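## Task

Scene 2: the same job with the letter H. The block starts loose on the upturned palm. Turn it with this hand only so H faces up; rotation about the vertical is free. It must not touch anything outside the hand (camera, post and last arm link included) or leave it. Finish with it at rest on the palm or fingers, away from wrist, camera and post, palm straight up, and no hand motor moving, overloaded or building toward shutdown (except motors off from the start). Then declare done. After the hand opens, H must still be on top with the block lying on the open hand.

## Robot and tools

Robot: a UR7e six-joint arm carrying one right-handed 16-motor hand (LEAP style), three fingers (index, middle, ring) plus a thumb. Cameras: cam_head_left, cam_head_right, cam_wrist (all 504x504). The wrist camera and a fixed mast sit on the palm side of the wrist; the mast spans x +0.05 to +0.10, z -0.16 to -0.11, out to y +0.06 m in hand-point axes.

Frames. World (scene) frame: origin on the table under the arm base, +z up, +y to the left when facing +x. Reported pose: end_effector_position in metres and end_effector_quat_wxyz. Hand point frame: it sits in front of the palm where thumb, index and middle tips would pinch; +z runs along straightened fingers toward the tips, +x across the palm away from the thumb, +y outward from the palm face (palm surface at y = -0.062). Palm facing straight up therefore means the hand point's +y points along world +z. Fingertips curl toward +y when bent.

execute_actions(actions): a list of actions; each action is a table of up to 15 rows, one row per 1/30 s step; a short table repeats its last row to fill 15 steps (0.5 s). Each row is a single flat list of 24 numbers, all in [-1, 1]:
1-6: dx, dy, dz, rx, ry, rz. These are an offset, not a pose: the target relative to the hand point's measured pose at the start of that action (for a call's first action, the last pose reported in the scene), expressed in hand-point axes. Every row in the table is relative to that same start, not to the previous row. Scale: 1.0 = 0.6 m for dx-dz, and rx-rz form one rotation vector where 1.0 = 180 degrees. Per step the controller clips the commanded pose to within 100 mm and 16 degrees of the measured one, so big changes need several actions.
7-22: absolute goal angles for the hinges, each scaled between its stops, in this exact order: index_mcp, index_abd, index_pip, index_dip, middle_mcp, middle_abd, middle_pip, middle_dip, ring_mcp, ring_abd, ring_pip, ring_dip, thumb_cmc, thumb_axl, thumb_mcp, thumb_ipl. Straight values: mcp -0.75, abd 0.00, pip -0.58, dip -0.70 on each finger; thumb_cmc -0.71, thumb_axl -0.68, thumb_mcp -0.23, thumb_ipl -0.17. Raising _mcp/_pip/_dip curls a finger toward the palm; raising _abd swings it away from the thumb. Raising thumb_cmc brings the thumb from beside the palm to in front of it; thumb_axl rolls it; thumb_mcp and thumb_ipl bend it (toward +z when axl is straight, along the cmc swing when axl is near +0.40).
23: current_limit, scaled -1 -> 0 mA up to +1 -> 550 mA (floor 11 mA); also limits hinge speed; very low values may fail to lift a finger.
24: speed, set-point rate (speed+1)/2 of 5.9 rad/s. Start values: current_limit +0.4, speed -0.6; last values persist. An empty list just returns state and images.

move(target, speed, stop_force, blocking): target is one 24-number row as above, with its offset taken from the last reported pose; the hand numbers are sent at the outset. The hand point follows a straight path; speed in m/s (0.002-0.5, default 0.25; turning up to twice that in rad/s), path time 0.5-10 s. stop_force in N (9-40) ends the path on resisting wrist force along the target line; use it only with slow, non-rotating moves, not when backing away from contact, and not with blocking=false. blocking=false returns after 0.5 s; then use wait or stop before issuing more motion. The move line reports done, off_target, moving, held, fault or contact, plus limits (paced, held) and distance to target.

wait(seconds 0-10) lets time run holding the last command. stop brakes a running move. zoom_image(camera, region [x0,y0,x1,y1], max 504x504) enlarges part of the latest image. show_instructions shows the goal picture(s). read_manual(section) gives licence texts only. finished_scene(scene) ends scene 1 or 2 irreversibly and is how you declare done.

Results: state line with pose and velocities; Hand target (where the controller now drives); hand_goal, hand_measured, hand_current_ma (positive pushes toward -1), hand_state per motor in the order above (moving, goal, blocked, overload), hand_current_limit, hand_speed; joint positions and torques; Wrist force and Wrist torque in hand-point axes (noisy, offset up to ~4 N, saturates ~50 N, may say no reading); step readings with HELD where clipped; pose unreachable when the clearance check altered a command.

Gripping: a finger presses only while its goal lies past the object surface; repeating hand_goal keeps a grip, repeating hand_measured relaxes it. Motors at 495 mA or more accumulate time; at 5 s they shut down for 10 s.

Hazards: the block touching anything except the hand, or leaving it, fails the scene; so does knocking anything off the table. Contact torque at a joint's limit (wrist joints 26.3 N m) or any 150 N external force stops the arm for 10 s and drops the rest of the call; the hand then ignores new numbers. Motors over 85 °C brake the arm. Small random pushes may nudge the block. The arm lags about 0.17 s behind commands. Time spent thinking lets the simulation run.

Each tool is called after "Emit:" by a JSON object that holds its "name" and its "arguments".

## Session

Emit:
{"name": "show_instructions", "arguments": {}}

Emit:
{"name": "execute_actions", "arguments": {"actions": []}}

Reference images for this scene: goal picture from the wrist camera place.

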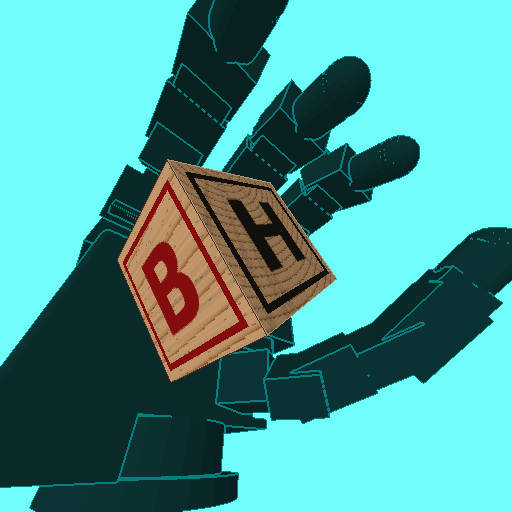

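Scene clock: 0.00 s.
end_effector_position=(+0.6206, +0.0528, +0.4644) hand_goal=(-0.046, +0.000, +0.008, -0.280, -0.046, +0.000, +0.008, -0.280, -0.046, +0.000, +0.008, -0.280, +0.104, -0.266, -0.032, +0.018) hand_measured=(-0.062, +0.000, +0.006, -0.282, -0.062, +0.000, +0.006, -0.282, -0.062, +0.000, +0.004, -0.282, +0.092, -0.270, -0.034, +0.016) hand_current_ma=(-88, +0, -14, -13, -91, +0, -14, -14, -88, +0, -15, -12, -65, -29, -10, -10) hand_state=(goal, goal, goal, goal, goal, goal, goal, goal, goal, goal, goal, goal, goal, goal, goal, goal) hand_current_limit=0.40 hand_speed=-0.60 end_effector_quat_wxyz=(+0.479, +0.491, +0.537, +0.491) end_effector_velocity=(+0.000, +0.000, +0.000) end_effector_angular_velocity=(-0.000, -0.001, +0.000)
Joint positions: [-0.152 -1.152  2.23  -4.167 -1.313 -0.043]
Joint velocities: [ 0.    -0.    -0.001 -0.     0.    -0.   ]
Joint torques (N m, as the arm reports them, + toward a larger angle): no reading
Motor temperatures (°C, as the motors report them): [31 28 31 38 43 35]
Wrist force (N, on the end effector, along its own x y z axes, offset not removed): no reading
Wrist torque (N m, same axes, about the end effector's origin, offset not removed): no reading
Hand target: +0.621, +0.053, +0.464; +0.479, +0.491, +0.537, +0.491
camera_calibration (this result's frames):
cam_wrist: T_world_to_cam=[[0.0832369, -0.750415, 0.655705, -0.287463], [-0.728895, -0.494537, -0.47344, 0.650646], [0.679547, -0.438532, -0.588137, -0.00229131], [0, 0, 0, 1]] pos_world=[0.499737, 0.105047, 0.495185]

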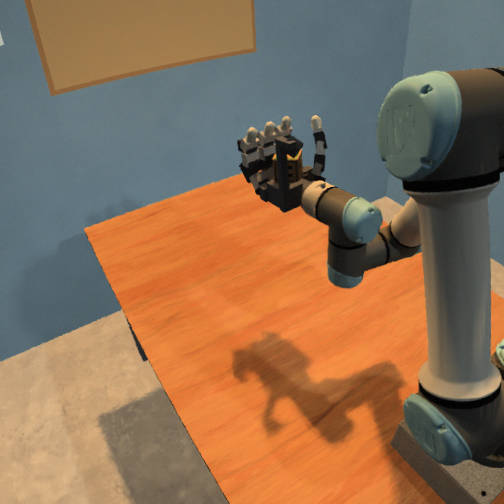

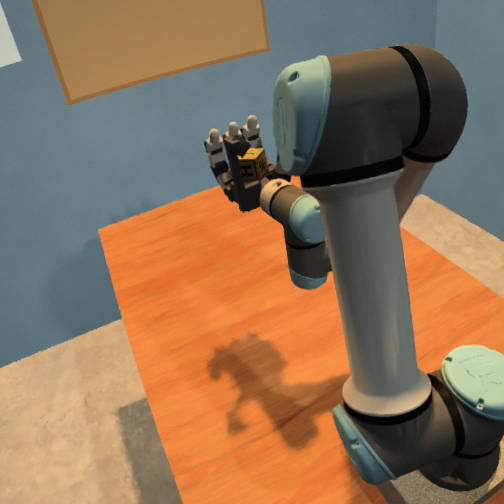

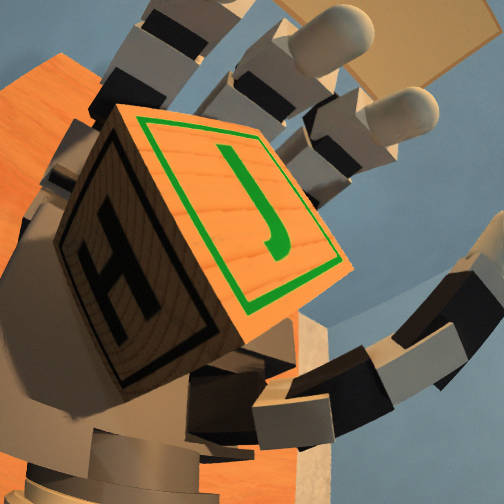

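Emit:
{"name": "move", "arguments": {"target": [0,0,0,0.1,0,0.06, 0.2,0,-0.3,-0.3, 0.3,0,-0.3,-0.3, 0.7,0,-0.3,-0.3, 0.104,-0.266,-0.032,0.018,0.4,-0.7], "speed": 0.12}}

Scene clock: 16.60 s.
end_effector_position=(+0.6206, +0.0528, +0.4644) hand_goal=(+0.200, +0.000, -0.300, -0.300, +0.300, +0.000, -0.300, -0.300, +0.700, +0.000, -0.300, -0.300, +0.104, -0.266, -0.032, +0.018) hand_measured=(+0.186, +0.000, -0.298, -0.296, +0.288, +0.000, -0.298, -0.296, +0.698, +0.000, -0.298, -0.298, +0.092, -0.270, -0.034, +0.016) hand_current_ma=(-74, +0, +7, +16, -63, +0, +9, +18, -17, +0, +14, +16, -65, -29, -7, -10) hand_state=(goal, goal, goal, goal, goal, goal, goal, goal, goal, goal, goal, goal, goal, goal, goal, goal) hand_current_limit=0.40 hand_speed=-0.70 end_effector_quat_wxyz=(+0.349, +0.608, +0.559, +0.444) end_effector_velocity=(-0.000, -0.000, +0.001) end_effector_angular_velocity=(+0.003, +0.006, -0.001)
Joint positions: [-0.13  -1.441  2.278 -3.605 -1.331  0.072]
Joint velocities: [-0.    -0.007 -0.001  0.014  0.     0.002]
Joint torques (N m, as the arm reports them, + toward a larger angle): [ 10.01 -35.81 -24.72  -1.     1.44   1.96]
Motor temperatures (°C, as the motors report them): [31 28 31 38 43 35]
Wrist force (N, on the end effector, along its own x y z axes, offset not removed): [-3.6 2.6 2.7]
Wrist torque (N m, same axes, about the end effector's origin, offset not removed): [0.27 0.52 -0.21]
Hand target: +0.621, +0.053, +0.464; +0.348, +0.608, +0.559, +0.444
Off the commanded pose: 0.000 m, 0 deg.
move: done
camera_calibration (this result's frames):
cam_wrist: T_world_to_cam=[[0.249396, -0.849739, 0.464484, -0.296515], [-0.863578, -0.412194, -0.290394, 0.644843], [0.438217, -0.328695, -0.836616, 0.257085], [0, 0, 0, 1]] pos_world=[0.518163, 0.0983423, 0.540067]

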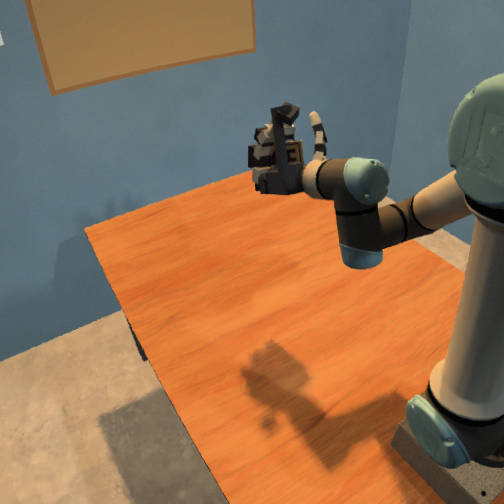

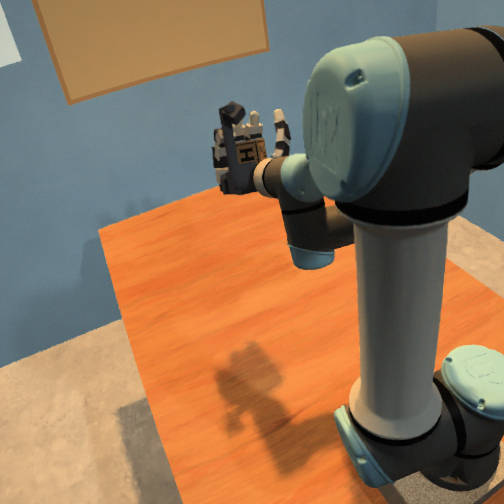

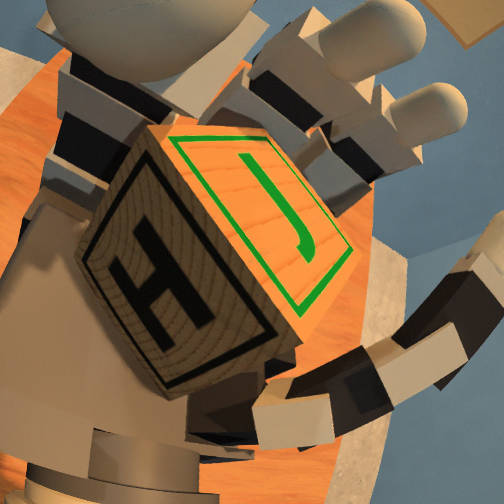

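Rotating the right way. More pitch.

Emit:
{"name": "move", "arguments": {"target": [0,0,0,0.1,0,0, 0.3,0,-0.3,-0.3, 0.3,0,-0.3,-0.3, 0.7,0,-0.3,-0.3, 0.104,-0.266,-0.032,0.018,0.4,-0.7], "speed": 0.12}}

Scene clock: 20.87 s.
end_effector_position=(+0.6205, +0.0528, +0.4644) hand_goal=(+0.300, +0.000, -0.300, -0.300, +0.300, +0.000, -0.300, -0.300, +0.700, +0.000, -0.300, -0.300, +0.104, -0.266, -0.032, +0.018) hand_measured=(+0.284, +0.000, -0.300, -0.298, +0.288, +0.000, -0.300, -0.296, +0.698, +0.000, -0.298, -0.298, +0.092, -0.270, -0.032, +0.016) hand_current_ma=(-90, +0, +4, +15, -69, +0, +3, +16, -17, +0, +14, +16, -65, -29, +2, -9) hand_state=(goal, goal, goal, goal, goal, goal, goal, goal, goal, goal, goal, goal, goal, goal, goal, goal) hand_current_limit=0.40 hand_speed=-0.70 end_effector_quat_wxyz=(+0.250, +0.655, +0.621, +0.351) end_effector_velocity=(+0.000, -0.000, -0.000) end_effector_angular_velocity=(+0.000, +0.009, +0.001)
Joint positions: [-0.154 -1.652  2.194 -2.983 -1.302 -0.024]
Joint velocities: [-0.001 -0.003 -0.004  0.017  0.    -0.003]
Joint torques (N m, as the arm reports them, + toward a larger angle): [ -6.41 -31.88 -29.39  -1.86   1.81  -1.66]
Motor temperatures (°C, as the motors report them): [31 28 31 38 43 35]
Wrist force (N, on the end effector, along its own x y z axes, offset not removed): [1.4 2.1 1.5]
Wrist torque (N m, same axes, about the end effector's origin, offset not removed): [0.43 -0.30 0.10]
Hand target: +0.621, +0.053, +0.464; +0.249, +0.655, +0.622, +0.351
Off the commanded pose: 0.000 m, 0 deg.
move: done
camera_calibration (this result's frames):
cam_wrist: T_world_to_cam=[[0.418951, -0.831453, 0.36492, -0.356425], [-0.890494, -0.454784, -0.0138605, 0.535329], [0.177484, -0.319152, -0.930936, 0.462187], [0, 0, 0, 1]] pos_world=[0.544001, 0.0946165, 0.567753]

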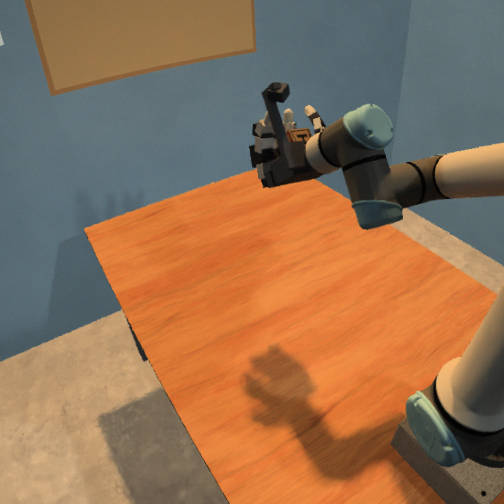

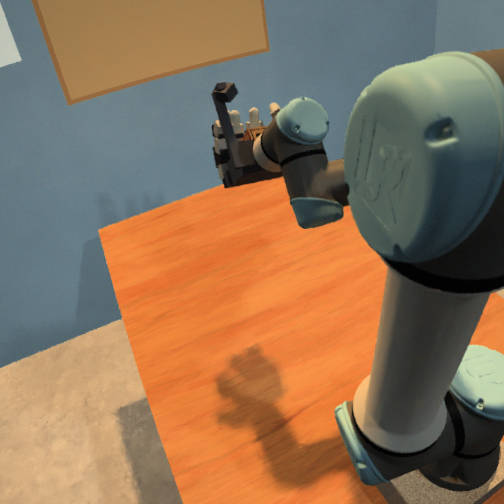

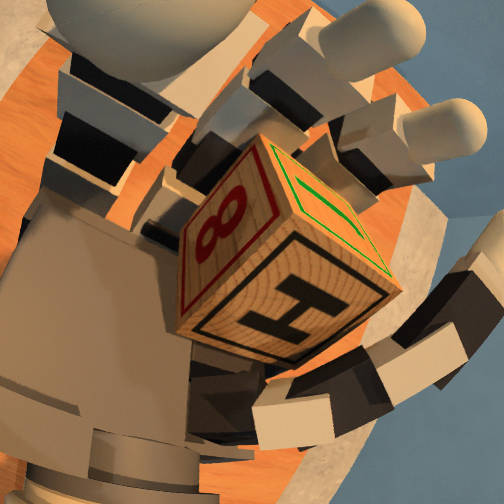

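Emit:
{"name": "move", "arguments": {"target": [0,0,0,0.1,-0.045,-0.04, 0.2,0,-0.4,0.3, 0.16,0,-0.4,0.3, 0.3,0,-0.4,0.3, 0.104,-0.266,-0.032,0.018,0.4,-0.85], "speed": 0.12}}

Scene clock: 28.10 s.
end_effector_position=(+0.6204, +0.0528, +0.4643) hand_goal=(+0.200, +0.000, -0.400, +0.300, +0.160, +0.000, -0.400, +0.300, +0.300, +0.000, -0.400, +0.300, +0.104, -0.266, -0.032, +0.018) hand_measured=(+0.188, +0.000, -0.400, +0.298, +0.150, +0.000, -0.400, +0.296, +0.292, +0.000, -0.400, +0.298, +0.096, -0.270, -0.030, +0.018) hand_current_ma=(-63, +0, +0, -15, -50, +0, +1, -16, -46, +0, +2, -13, -41, -29, +14, -6) hand_state=(goal, goal, goal, goal, goal, goal, goal, goal, goal, goal, goal, goal, goal, goal, goal, goal) hand_current_limit=0.40 hand_speed=-0.85 end_effector_quat_wxyz=(+0.209, +0.668, +0.689, +0.187) end_effector_velocity=(+0.000, +0.000, +0.001) end_effector_angular_velocity=(-0.003, +0.006, +0.000)
Joint positions: [-0.092 -1.697  1.991 -2.439 -1.512 -0.153]
Joint velocities: [ 0.002  0.001 -0.006  0.01  -0.004 -0.001]
Joint torques (N m, as the arm reports them, + toward a larger angle): [ 10.97  -8.49 -30.86  -1.4   -1.77  -1.33]
Motor temperatures (°C, as the motors report them): [31 28 31 38 43 35]
Wrist force (N, on the end effector, along its own x y z axes, offset not removed): [-4.1 -1.2 1.5]
Wrist torque (N m, same axes, about the end effector's origin, offset not removed): [0.09 0.84 -0.52]
Hand target: +0.620, +0.053, +0.464; +0.209, +0.668, +0.689, +0.187
Off the commanded pose: 0.000 m, 0 deg.
move: done
camera_calibration (this result's frames):
cam_wrist: T_world_to_cam=[[0.548809, -0.751172, 0.366809, -0.442058], [-0.830271, -0.438753, 0.343725, 0.331029], [-0.0972582, -0.493191, -0.864467, 0.610983], [0, 0, 0, 1]] pos_world=[0.576872, 0.114509, 0.576543]

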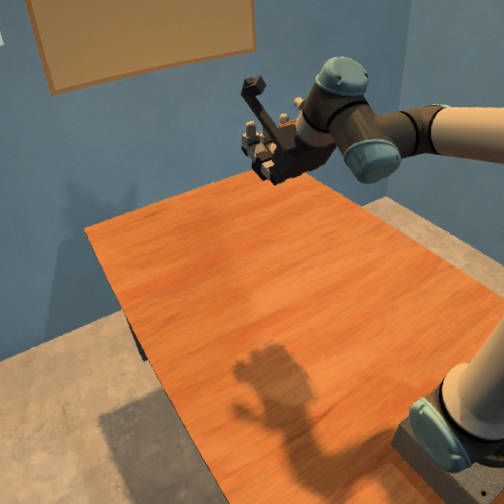

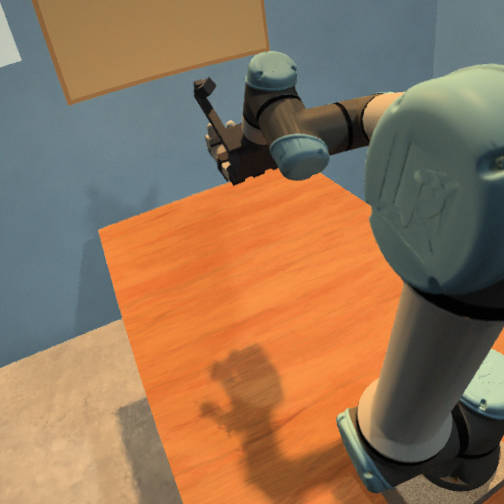

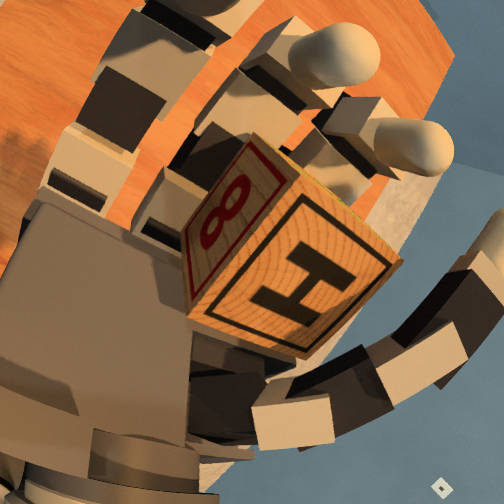

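Emit:
{"name": "move", "arguments": {"target": [0,0,0,-0.15,0,0, -0.42,0,-0.4,0.3, -0.45,0,-0.4,0.3, -0.35,0,-0.4,0.3, 0.104,-0.266,-0.032,0.018,0.4,-0.89], "speed": 0.12}}

Scene clock: 34.70 s.
end_effector_position=(+0.6205, +0.0528, +0.4643) hand_goal=(-0.420, +0.000, -0.400, +0.300, -0.450, +0.000, -0.400, +0.300, -0.350, +0.000, -0.400, +0.300, +0.104, -0.266, -0.032, +0.018) hand_measured=(-0.432, +0.000, -0.400, +0.298, -0.460, +0.000, -0.400, +0.296, -0.358, +0.000, -0.400, +0.298, +0.098, -0.270, -0.030, +0.018) hand_current_ma=(-68, +0, -3, -15, -51, +0, -1, -16, -49, +0, +0, -13, -40, -29, +14, -6) hand_state=(goal, goal, goal, goal, goal, goal, goal, goal, goal, goal, goal, goal, goal, goal, goal, goal) hand_current_limit=0.40 hand_speed=-0.89 end_effector_quat_wxyz=(+0.359, +0.601, +0.626, +0.342) end_effector_velocity=(-0.000, -0.000, -0.000) end_effector_angular_velocity=(+0.001, +0.001, -0.000)
Joint positions: [-0.121 -1.55   2.254 -3.316 -1.424 -0.125]
Joint velocities: [-0.    -0.     0.001 -0.     0.     0.   ]
Joint torques (N m, as the arm reports them, + toward a larger angle): [ -6.05 -11.67  -9.55  -5.47   1.44   1.89]
Motor temperatures (°C, as the motors report them): [31 28 31 38 43 35]
Wrist force (N, on the end effector, along its own x y z axes, offset not removed): [-0.8 -0.1 -0.7]
Wrist torque (N m, same axes, about the end effector's origin, offset not removed): [0.34 0.52 -0.22]
Hand target: +0.621, +0.053, +0.464; +0.359, +0.601, +0.626, +0.342
Off the commanded pose: 0.000 m, 0 deg.
move: done
camera_calibration (this result's frames):
cam_wrist: T_world_to_cam=[[0.336862, -0.747608, 0.57237, -0.406234], [-0.887393, -0.45529, -0.0724174, 0.560635], [0.314734, -0.483522, -0.816792, 0.332684], [0, 0, 0, 1]] pos_world=[0.529641, 0.112408, 0.54485]

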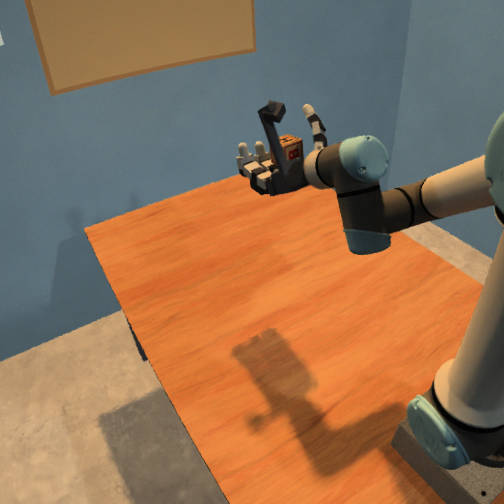

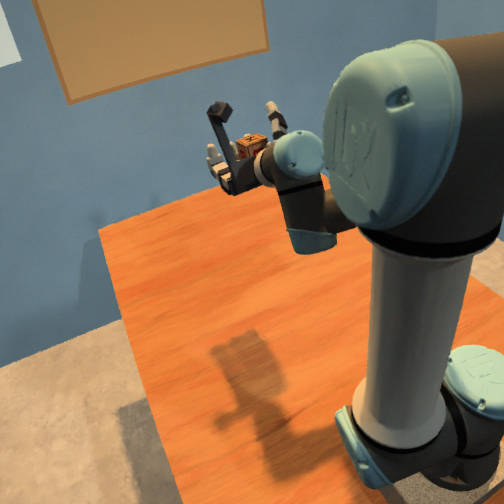

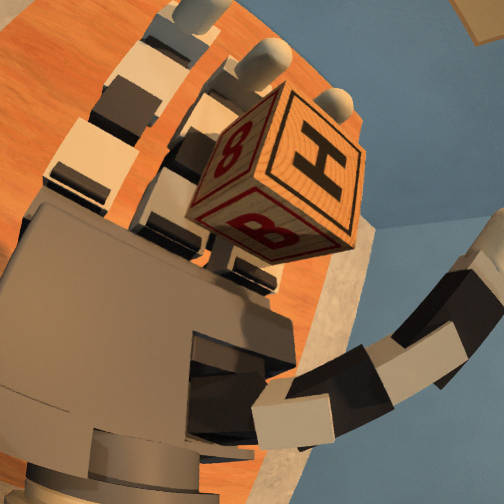

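Emit:
{"name": "move", "arguments": {"target": [0,0,0,-0.169,0,0.013, -0.73,0,-0.55,0.1, -0.74,0,-0.55,0.1, -0.74,0,-0.55,0.1, 0.104,-0.266,-0.032,0.018,0.4,-0.94], "speed": 0.12}}

Emit:
{"name": "zoom_image", "arguments": {"camera": "cam_head_left", "region": [210, 90, 350, 230]}}

Scene clock: 42.03 s.
end_effector_position=(+0.6206, +0.0528, +0.4644) hand_goal=(-0.730, +0.000, -0.550, +0.100, -0.740, +0.000, -0.550, +0.100, -0.740, +0.000, -0.550, +0.100, +0.104, -0.266, -0.032, +0.018) hand_measured=(-0.742, +0.000, -0.550, +0.102, -0.750, +0.000, -0.550, +0.102, -0.748, +0.000, -0.550, +0.102, +0.098, -0.270, -0.030, +0.018) hand_current_ma=(-67, +0, -2, +13, -55, +0, -2, +14, -50, +0, -2, +12, -40, -29, +14, -6) hand_state=(goal, goal, goal, goal, goal, goal, goal, goal, goal, goal, goal, goal, goal, goal, goal, goal) hand_current_limit=0.40 hand_speed=-0.94 end_effector_quat_wxyz=(+0.497, +0.499, +0.502, +0.502) end_effector_velocity=(-0.000, -0.000, +0.000) end_effector_angular_velocity=(+0.000, -0.001, -0.000)
Joint positions: [-0.111 -1.1    2.195 -4.244 -1.403  0.006]
Joint velocities: [-0.    -0.001  0.001 -0.    -0.     0.   ]
Joint torques (N m, as the arm reports them, + toward a larger angle): [  9.19 -23.31 -20.79  -4.26  -1.45   1.87]
Motor temperatures (°C, as the motors report them): [31 28 31 38 43 35]
Wrist force (N, on the end effector, along its own x y z axes, offset not removed): [1.0 2.9 1.9]
Wrist torque (N m, same axes, about the end effector's origin, offset not removed): [0.53 0.06 0.07]
Hand target: +0.621, +0.053, +0.464; +0.497, +0.499, +0.502, +0.502
Off the commanded pose: 0.000 m, 0 deg.
move: done
camera_calibration (this result's frames):
cam_wrist: T_world_to_cam=[[0.00900534, -0.775719, 0.631014, -0.228566], [-0.723869, -0.440416, -0.531082, 0.671407], [0.689879, -0.451989, -0.565485, -0.0184873], [0, 0, 0, 1]] pos_world=[0.500823, 0.110039, 0.490347]

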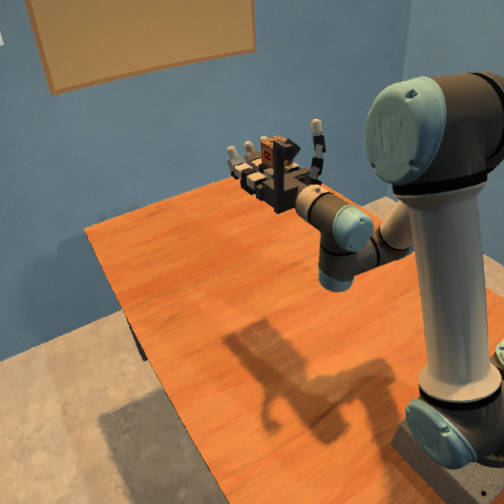

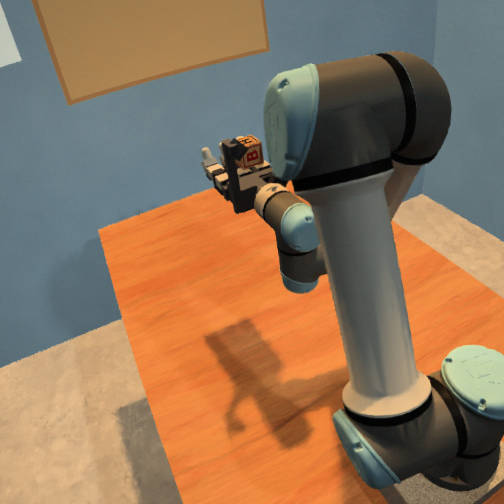

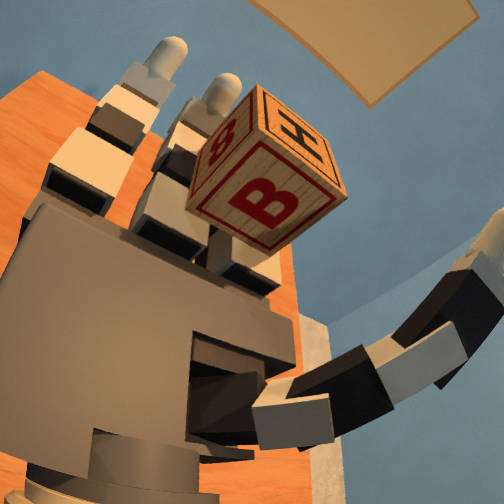

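Region (210, 90, 350, 230) of cam_head_left's 504x504 image, scaled by 3.600, with more detail than that image has.

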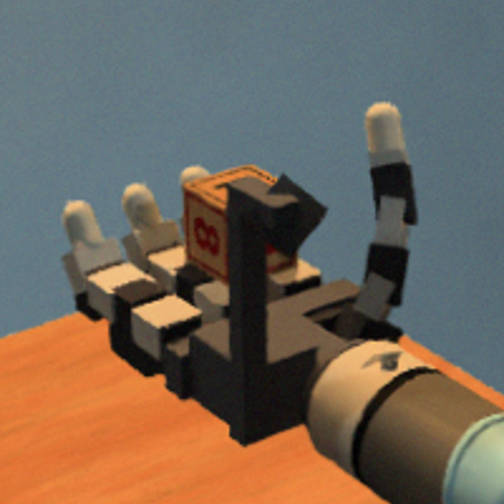

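Emit:
{"name": "finished_scene", "arguments": {"scene": 2}}

The scene is finished: the task was done.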